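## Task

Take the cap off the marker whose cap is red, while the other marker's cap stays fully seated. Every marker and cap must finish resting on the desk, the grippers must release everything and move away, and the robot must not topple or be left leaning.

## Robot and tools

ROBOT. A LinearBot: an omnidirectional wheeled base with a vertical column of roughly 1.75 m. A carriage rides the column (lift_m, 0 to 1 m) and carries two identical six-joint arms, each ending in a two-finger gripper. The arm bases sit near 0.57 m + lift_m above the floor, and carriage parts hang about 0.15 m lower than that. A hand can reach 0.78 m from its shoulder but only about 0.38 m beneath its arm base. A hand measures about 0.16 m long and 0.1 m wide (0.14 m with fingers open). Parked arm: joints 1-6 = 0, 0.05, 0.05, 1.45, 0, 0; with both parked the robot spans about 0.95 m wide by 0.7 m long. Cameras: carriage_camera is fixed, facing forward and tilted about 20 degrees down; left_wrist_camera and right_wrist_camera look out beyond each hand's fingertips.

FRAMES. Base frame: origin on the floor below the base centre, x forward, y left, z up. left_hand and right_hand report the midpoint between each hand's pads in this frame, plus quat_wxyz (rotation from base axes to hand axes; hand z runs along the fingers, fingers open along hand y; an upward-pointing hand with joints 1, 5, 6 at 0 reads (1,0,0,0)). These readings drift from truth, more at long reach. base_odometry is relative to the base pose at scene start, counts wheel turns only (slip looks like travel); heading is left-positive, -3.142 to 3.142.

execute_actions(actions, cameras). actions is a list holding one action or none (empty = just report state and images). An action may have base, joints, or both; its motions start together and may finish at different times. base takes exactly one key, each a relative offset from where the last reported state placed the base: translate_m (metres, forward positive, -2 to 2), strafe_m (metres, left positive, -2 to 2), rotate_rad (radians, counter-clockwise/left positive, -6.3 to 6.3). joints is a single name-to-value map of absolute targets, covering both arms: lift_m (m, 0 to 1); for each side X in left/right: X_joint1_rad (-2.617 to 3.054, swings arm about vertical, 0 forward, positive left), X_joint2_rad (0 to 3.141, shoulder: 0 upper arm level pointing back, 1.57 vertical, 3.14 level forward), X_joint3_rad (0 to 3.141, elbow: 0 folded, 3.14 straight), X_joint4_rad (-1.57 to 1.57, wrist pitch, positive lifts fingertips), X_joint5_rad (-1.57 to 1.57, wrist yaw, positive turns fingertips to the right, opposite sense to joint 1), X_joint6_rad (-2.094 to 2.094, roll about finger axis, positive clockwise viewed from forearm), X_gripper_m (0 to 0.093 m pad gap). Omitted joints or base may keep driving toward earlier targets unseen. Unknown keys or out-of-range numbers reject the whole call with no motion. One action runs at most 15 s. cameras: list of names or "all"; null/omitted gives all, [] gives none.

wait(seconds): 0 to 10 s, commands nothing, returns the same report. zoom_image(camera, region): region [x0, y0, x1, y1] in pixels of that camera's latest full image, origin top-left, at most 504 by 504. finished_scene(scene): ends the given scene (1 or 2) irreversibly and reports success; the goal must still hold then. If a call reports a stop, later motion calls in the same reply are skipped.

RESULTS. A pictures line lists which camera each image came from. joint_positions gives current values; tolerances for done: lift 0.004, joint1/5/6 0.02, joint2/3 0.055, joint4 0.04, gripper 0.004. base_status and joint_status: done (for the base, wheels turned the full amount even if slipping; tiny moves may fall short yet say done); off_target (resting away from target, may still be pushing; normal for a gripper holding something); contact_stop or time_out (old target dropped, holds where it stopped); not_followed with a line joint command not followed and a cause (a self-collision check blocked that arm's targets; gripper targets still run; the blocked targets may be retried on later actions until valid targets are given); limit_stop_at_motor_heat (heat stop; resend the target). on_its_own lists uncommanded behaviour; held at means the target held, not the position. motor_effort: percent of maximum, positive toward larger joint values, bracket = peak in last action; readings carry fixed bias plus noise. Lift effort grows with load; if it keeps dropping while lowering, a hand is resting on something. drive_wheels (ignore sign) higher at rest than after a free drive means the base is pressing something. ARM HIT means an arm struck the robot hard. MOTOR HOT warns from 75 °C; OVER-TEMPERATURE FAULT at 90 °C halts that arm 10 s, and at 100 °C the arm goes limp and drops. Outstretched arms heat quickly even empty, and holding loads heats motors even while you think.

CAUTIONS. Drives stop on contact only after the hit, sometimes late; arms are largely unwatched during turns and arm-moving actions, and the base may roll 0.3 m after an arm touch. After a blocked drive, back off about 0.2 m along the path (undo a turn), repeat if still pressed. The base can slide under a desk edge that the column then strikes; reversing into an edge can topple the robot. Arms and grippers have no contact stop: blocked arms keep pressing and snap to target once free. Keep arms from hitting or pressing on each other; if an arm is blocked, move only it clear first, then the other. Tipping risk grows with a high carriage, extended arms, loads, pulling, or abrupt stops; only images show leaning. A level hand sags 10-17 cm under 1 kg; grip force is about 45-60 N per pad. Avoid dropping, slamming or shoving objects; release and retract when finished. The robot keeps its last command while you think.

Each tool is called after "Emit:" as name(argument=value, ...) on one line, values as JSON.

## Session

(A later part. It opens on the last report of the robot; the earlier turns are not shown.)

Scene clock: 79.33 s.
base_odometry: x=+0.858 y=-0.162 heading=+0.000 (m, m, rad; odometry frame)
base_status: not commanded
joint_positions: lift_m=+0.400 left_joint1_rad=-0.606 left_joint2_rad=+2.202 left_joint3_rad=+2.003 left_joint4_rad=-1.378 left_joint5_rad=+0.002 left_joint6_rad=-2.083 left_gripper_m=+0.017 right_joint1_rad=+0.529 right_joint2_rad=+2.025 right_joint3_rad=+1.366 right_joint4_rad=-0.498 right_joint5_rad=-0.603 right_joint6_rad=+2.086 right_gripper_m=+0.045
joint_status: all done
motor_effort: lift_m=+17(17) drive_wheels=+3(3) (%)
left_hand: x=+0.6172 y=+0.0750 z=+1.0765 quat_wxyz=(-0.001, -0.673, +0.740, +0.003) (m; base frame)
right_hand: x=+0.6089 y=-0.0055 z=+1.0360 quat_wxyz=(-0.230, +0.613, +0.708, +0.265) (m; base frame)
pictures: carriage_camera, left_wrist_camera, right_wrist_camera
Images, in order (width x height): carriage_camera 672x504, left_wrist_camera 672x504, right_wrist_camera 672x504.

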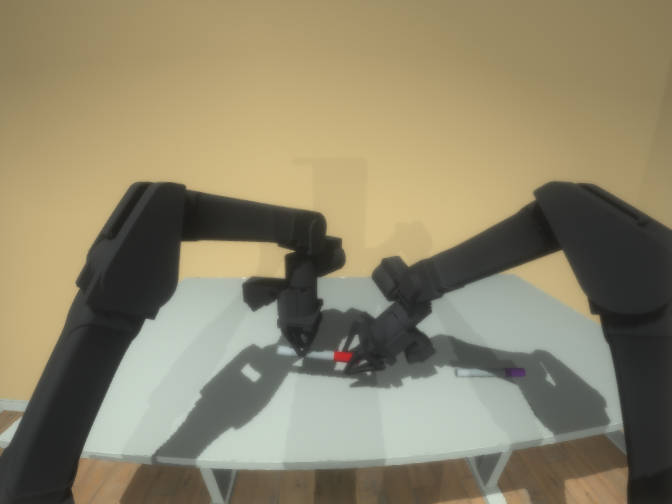

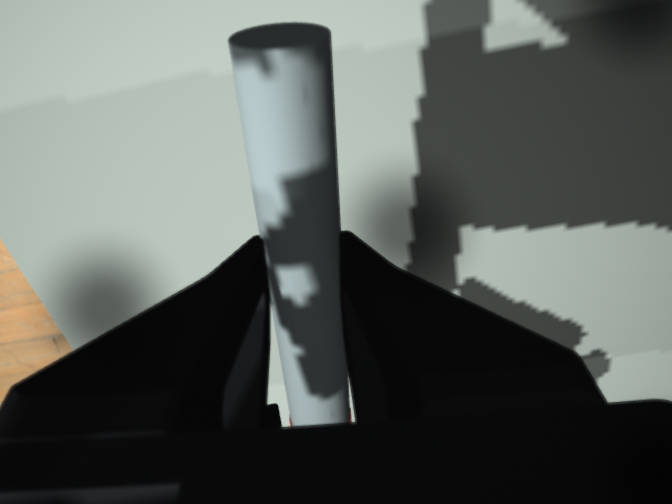

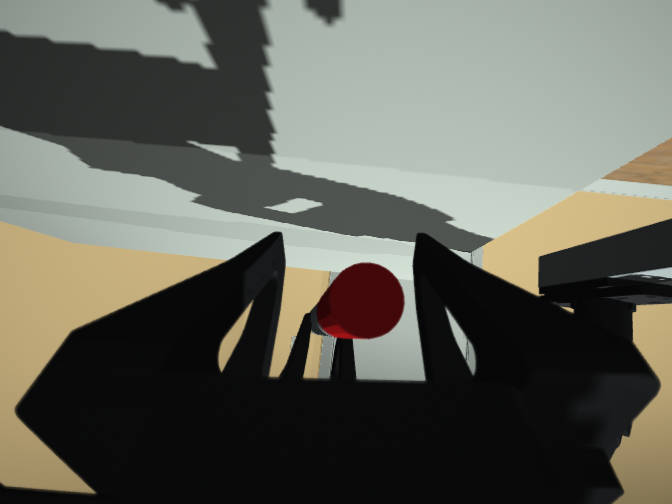

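Emit:
execute_actions(actions=[{"joints":{"right_joint5_rad":-0.68}}], cameras=[])

Emit:
execute_actions(actions=[{"joints":{"right_gripper_m":0}}], cameras=["right_wrist_camera"])

Emit:
execute_actions(actions=[{"joints":{"right_joint1_rad":0.47,"left_joint1_rad":-0.54,"lift_m":0.37}}])

Scene clock: 83.93 s.
base_odometry: x=+0.858 y=-0.162 heading=+0.000 (m, m, rad; odometry frame)
base_status: not commanded
joint_positions: lift_m=+0.400 left_joint1_rad=-0.606 left_joint2_rad=+2.202 left_joint3_rad=+2.003 left_joint4_rad=-1.378 left_joint5_rad=+0.002 left_joint6_rad=-2.083 left_gripper_m=+0.017 right_joint1_rad=+0.529 right_joint2_rad=+2.025 right_joint3_rad=+1.366 right_joint4_rad=-0.498 right_joint5_rad=-0.673 right_joint6_rad=+2.086 right_gripper_m=+0.045
joint_status: all done
motor_effort: lift_m=+17(17) drive_wheels=+3(3) (%)
left_hand: x=+0.6172 y=+0.0750 z=+1.0765 quat_wxyz=(-0.001, -0.673, +0.740, +0.003) (m; base frame)
right_hand: x=+0.6015 y=+0.0014 z=+1.0426 quat_wxyz=(-0.262, +0.601, +0.705, +0.271) (m; base frame)
pictures: none
No camera images: the call's "cameras" was empty. Leave "cameras" out to get every camera's image.

Scene clock: 84.53 s.
base_odometry: x=+0.858 y=-0.162 heading=+0.000 (m, m, rad; odometry frame)
base_status: not commanded
joint_positions: lift_m=+0.400 left_joint1_rad=-0.607 left_joint2_rad=+2.202 left_joint3_rad=+2.003 left_joint4_rad=-1.394 left_joint5_rad=+0.013 left_joint6_rad=-2.086 left_gripper_m=+0.017 right_joint1_rad=+0.528 right_joint2_rad=+2.025 right_joint3_rad=+1.366 right_joint4_rad=-0.483 right_joint5_rad=-0.670 right_joint6_rad=+2.092 right_gripper_m=+0.018
joint_status: right_gripper_m off_target (ended at +0.018, target +0.000)
motor_effort: lift_m=+17(17) drive_wheels=+4(3) (%)
left_hand: x=+0.6127 y=+0.0752 z=+1.0766 quat_wxyz=(-0.009, -0.674, +0.739, +0.009) (m; base frame)
right_hand: x=+0.6043 y=+0.0025 z=+1.0436 quat_wxyz=(-0.259, +0.600, +0.704, +0.277) (m; base frame)
pictures: right_wrist_camera
Images, in order (width x height): right_wrist_camera 672x504.

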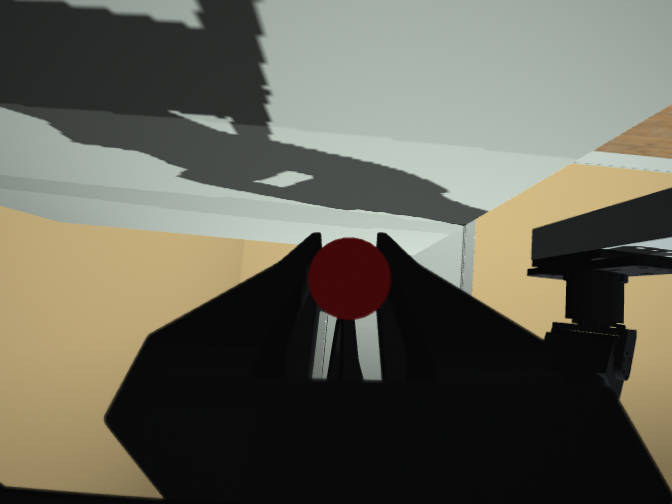

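Scene clock: 85.20 s.
base_odometry: x=+0.858 y=-0.162 heading=+0.000 (m, m, rad; odometry frame)
base_status: not commanded
joint_positions: lift_m=+0.370 left_joint1_rad=-0.535 left_joint2_rad=+2.204 left_joint3_rad=+2.003 left_joint4_rad=-1.386 left_joint5_rad=+0.007 left_joint6_rad=-2.086 left_gripper_m=+0.017 right_joint1_rad=+0.469 right_joint2_rad=+2.029 right_joint3_rad=+1.366 right_joint4_rad=-0.489 right_joint5_rad=-0.679 right_joint6_rad=+2.092 right_gripper_m=+0.018
joint_status: all done
motor_effort: lift_m=+14(14) drive_wheels=-10(4) (%)
left_hand: x=+0.6313 y=+0.1008 z=+1.0462 quat_wxyz=(-0.006, -0.700, +0.714, +0.007) (m; base frame)
right_hand: x=+0.6208 y=-0.0181 z=+1.0124 quat_wxyz=(-0.256, +0.622, +0.685, +0.281) (m; base frame)
pictures: carriage_camera, left_wrist_camera, right_wrist_camera
Images, in order (width x height): carriage_camera 672x504, left_wrist_camera 672x504, right_wrist_camera 672x504.

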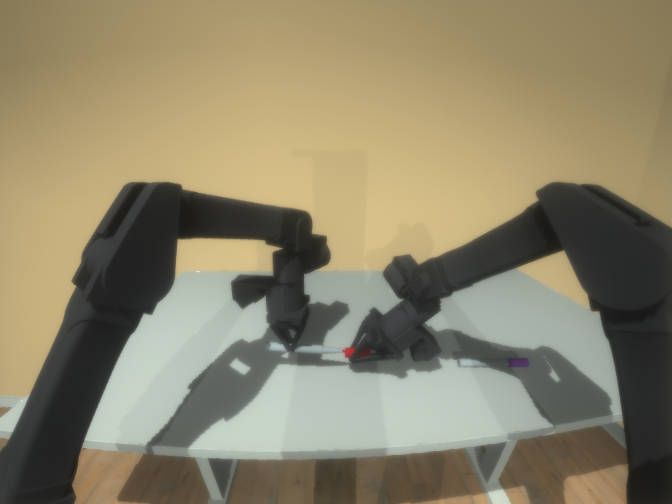

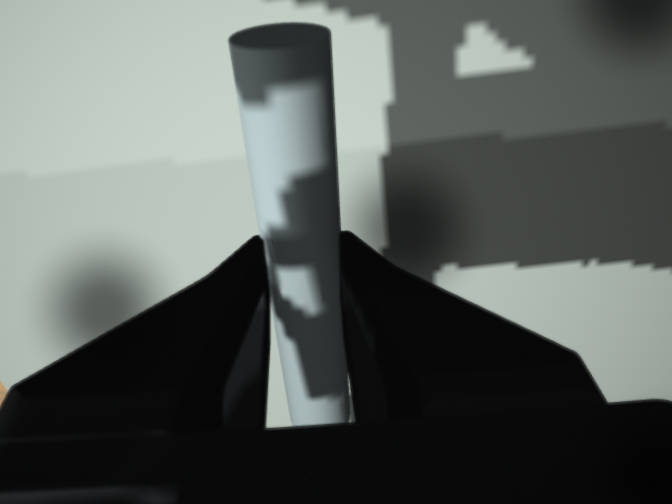

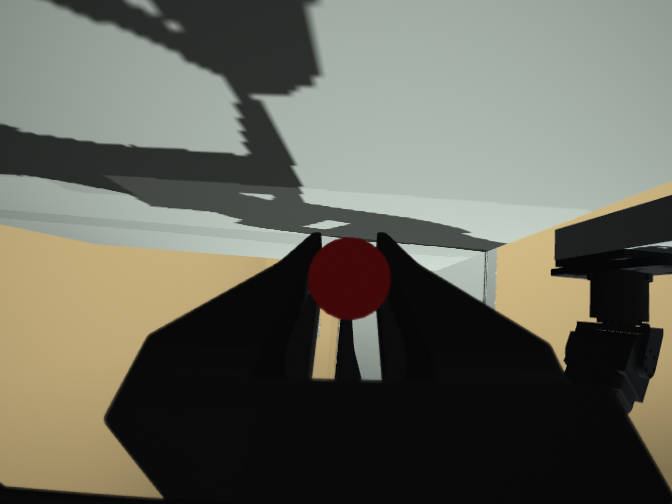

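Emit:
execute_actions(actions=[{"joints":{"left_joint1_rad":-0.4,"right_joint3_rad":1.41,"lift_m":0.335}}], cameras=[])

Emit:
execute_actions(actions=[{"joints":{"lift_m":0.313}}])

Scene clock: 87.87 s.
base_odometry: x=+0.858 y=-0.162 heading=+0.000 (m, m, rad; odometry frame)
base_status: not commanded
joint_positions: lift_m=+0.335 left_joint1_rad=-0.393 left_joint2_rad=+2.205 left_joint3_rad=+2.003 left_joint4_rad=-1.387 left_joint5_rad=-0.002 left_joint6_rad=-2.086 left_gripper_m=+0.017 right_joint1_rad=+0.469 right_joint2_rad=+2.029 right_joint3_rad=+1.398 right_joint4_rad=-0.493 right_joint5_rad=-0.679 right_joint6_rad=+2.092 right_gripper_m=+0.018
joint_status: all done
motor_effort: lift_m=+14(15) drive_wheels=+3(4) (%)
left_hand: x=+0.6589 y=+0.1559 z=+1.0107 quat_wxyz=(-0.002, -0.749, +0.663, +0.009) (m; base frame)
right_hand: x=+0.6283 y=-0.0142 z=+0.9874 quat_wxyz=(-0.252, +0.616, +0.686, +0.293) (m; base frame)
pictures: none
No camera images: the call's "cameras" was empty. Leave "cameras" out to get every camera's image.

Scene clock: 88.63 s.
base_odometry: x=+0.858 y=-0.162 heading=+0.000 (m, m, rad; odometry frame)
base_status: not commanded
joint_positions: lift_m=+0.313 left_joint1_rad=-0.393 left_joint2_rad=+2.206 left_joint3_rad=+2.003 left_joint4_rad=-1.387 left_joint5_rad=-0.002 left_joint6_rad=-2.086 left_gripper_m=+0.017 right_joint1_rad=+0.469 right_joint2_rad=+2.031 right_joint3_rad=+1.402 right_joint4_rad=-0.495 right_joint5_rad=-0.682 right_joint6_rad=+2.092 right_gripper_m=+0.018
joint_status: all done
motor_effort: lift_m=+15(15) drive_wheels=-10(4) (%)
left_hand: x=+0.6588 y=+0.1559 z=+0.9883 quat_wxyz=(-0.002, -0.749, +0.663, +0.009) (m; base frame)
right_hand: x=+0.6287 y=-0.0136 z=+0.9661 quat_wxyz=(-0.253, +0.616, +0.686, +0.293) (m; base frame)
pictures: carriage_camera, left_wrist_camera, right_wrist_camera
Images, in order (width x height): carriage_camera 672x504, left_wrist_camera 672x504, right_wrist_camera 672x504.

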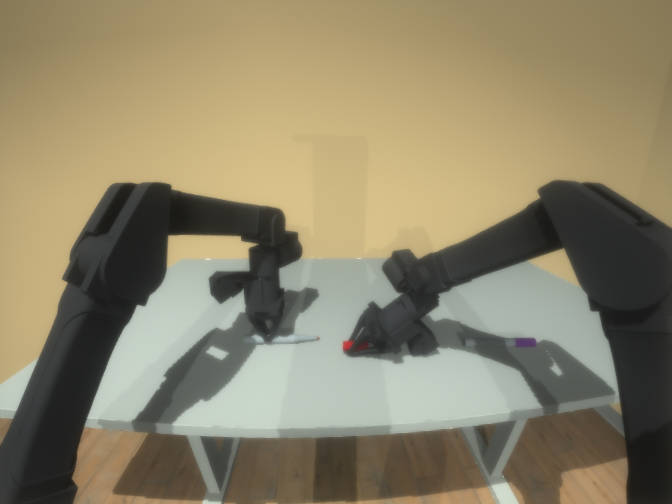

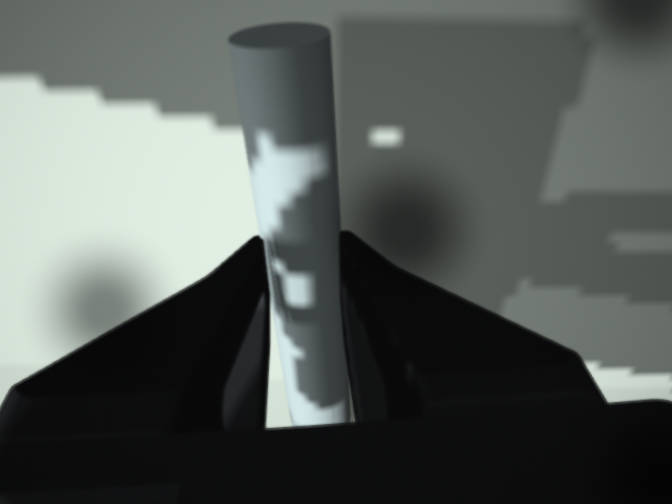

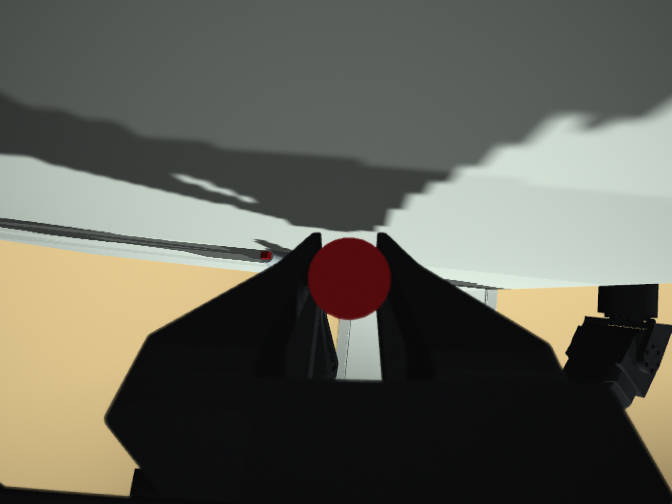

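Emit:
execute_actions(actions=[{"joints":{"right_gripper_m":0.05,"left_gripper_m":0.05}}], cameras=[])

Emit:
execute_actions(actions=[{"joints":{"lift_m":0.42}}], cameras=[])

Emit:
execute_actions(actions=[{"base":{"translate_m":-0.45},"joints":{"left_joint2_rad":1.4,"right_joint2_rad":1.2,"left_joint1_rad":0,"right_joint1_rad":0}}], cameras=["carriage_camera"])

Scene clock: 91.97 s.
base_odometry: x=+0.858 y=-0.162 heading=+0.000 (m, m, rad; odometry frame)
base_status: not commanded
joint_positions: lift_m=+0.313 left_joint1_rad=-0.393 left_joint2_rad=+2.206 left_joint3_rad=+2.003 left_joint4_rad=-1.387 left_joint5_rad=-0.002 left_joint6_rad=-2.086 left_gripper_m=+0.050 right_joint1_rad=+0.469 right_joint2_rad=+2.031 right_joint3_rad=+1.402 right_joint4_rad=-0.490 right_joint5_rad=-0.684 right_joint6_rad=+2.092 right_gripper_m=+0.050
joint_status: all done
motor_effort: lift_m=+15(15) drive_wheels=+4(3) (%)
left_hand: x=+0.6588 y=+0.1559 z=+0.9883 quat_wxyz=(-0.002, -0.749, +0.663, +0.009) (m; base frame)
right_hand: x=+0.6294 y=-0.0130 z=+0.9667 quat_wxyz=(-0.253, +0.614, +0.686, +0.296) (m; base frame)
pictures: none
No camera images: the call's "cameras" was empty. Leave "cameras" out to get every camera's image.

Scene clock: 92.93 s.
base_odometry: x=+0.858 y=-0.162 heading=+0.000 (m, m, rad; odometry frame)
base_status: not commanded
joint_positions: lift_m=+0.420 left_joint1_rad=-0.393 left_joint2_rad=+2.205 left_joint3_rad=+2.003 left_joint4_rad=-1.387 left_joint5_rad=-0.002 left_joint6_rad=-2.086 left_gripper_m=+0.050 right_joint1_rad=+0.469 right_joint2_rad=+2.031 right_joint3_rad=+1.402 right_joint4_rad=-0.491 right_joint5_rad=-0.684 right_joint6_rad=+2.092 right_gripper_m=+0.050
joint_status: all done
motor_effort: lift_m=+17(20) drive_wheels=+3(4) (%)
left_hand: x=+0.6588 y=+0.1559 z=+1.0953 quat_wxyz=(-0.002, -0.749, +0.663, +0.009) (m; base frame)
right_hand: x=+0.6292 y=-0.0131 z=+1.0731 quat_wxyz=(-0.253, +0.615, +0.686, +0.295) (m; base frame)
pictures: none
No camera images: the call's "cameras" was empty. Leave "cameras" out to get every camera's image.

Scene clock: 96.03 s.
base_odometry: x=+0.408 y=-0.162 heading=+0.000 (m, m, rad; odometry frame)
base_status: done
joint_positions: lift_m=+0.420 left_joint1_rad=+0.001 left_joint2_rad=+1.406 left_joint3_rad=+2.003 left_joint4_rad=-1.381 left_joint5_rad=-0.003 left_joint6_rad=-2.086 left_gripper_m=+0.050 right_joint1_rad=+0.006 right_joint2_rad=+1.209 right_joint3_rad=+1.411 right_joint4_rad=-0.485 right_joint5_rad=-0.678 right_joint6_rad=+2.092 right_gripper_m=+0.050
joint_status: all done
motor_effort: lift_m=+17(17) drive_wheels=-5(21) (%)
left_hand: x=+0.5868 y=+0.3190 z=+1.3930 quat_wxyz=(+0.194, -0.799, +0.464, -0.330) (m; base frame)
right_hand: x=+0.6204 y=-0.2082 z=+1.4159 quat_wxyz=(+0.052, +0.551, +0.552, +0.624) (m; base frame)
pictures: carriage_camera
Images, in order (width x height): carriage_camera 672x504.

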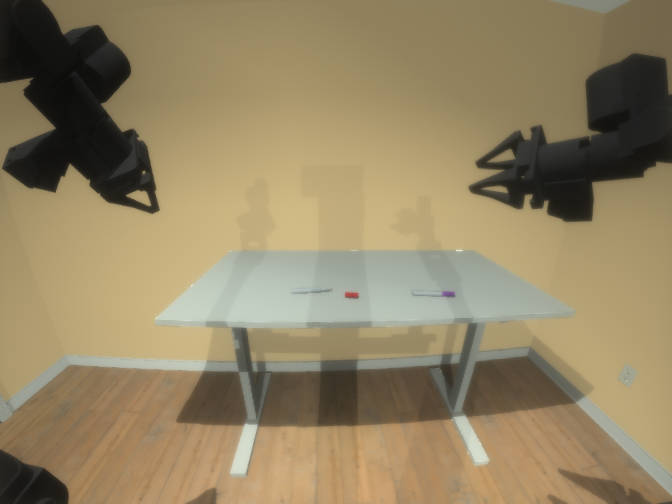

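Emit:
finished_scene(scene=1)

The scene is finished: the task was done.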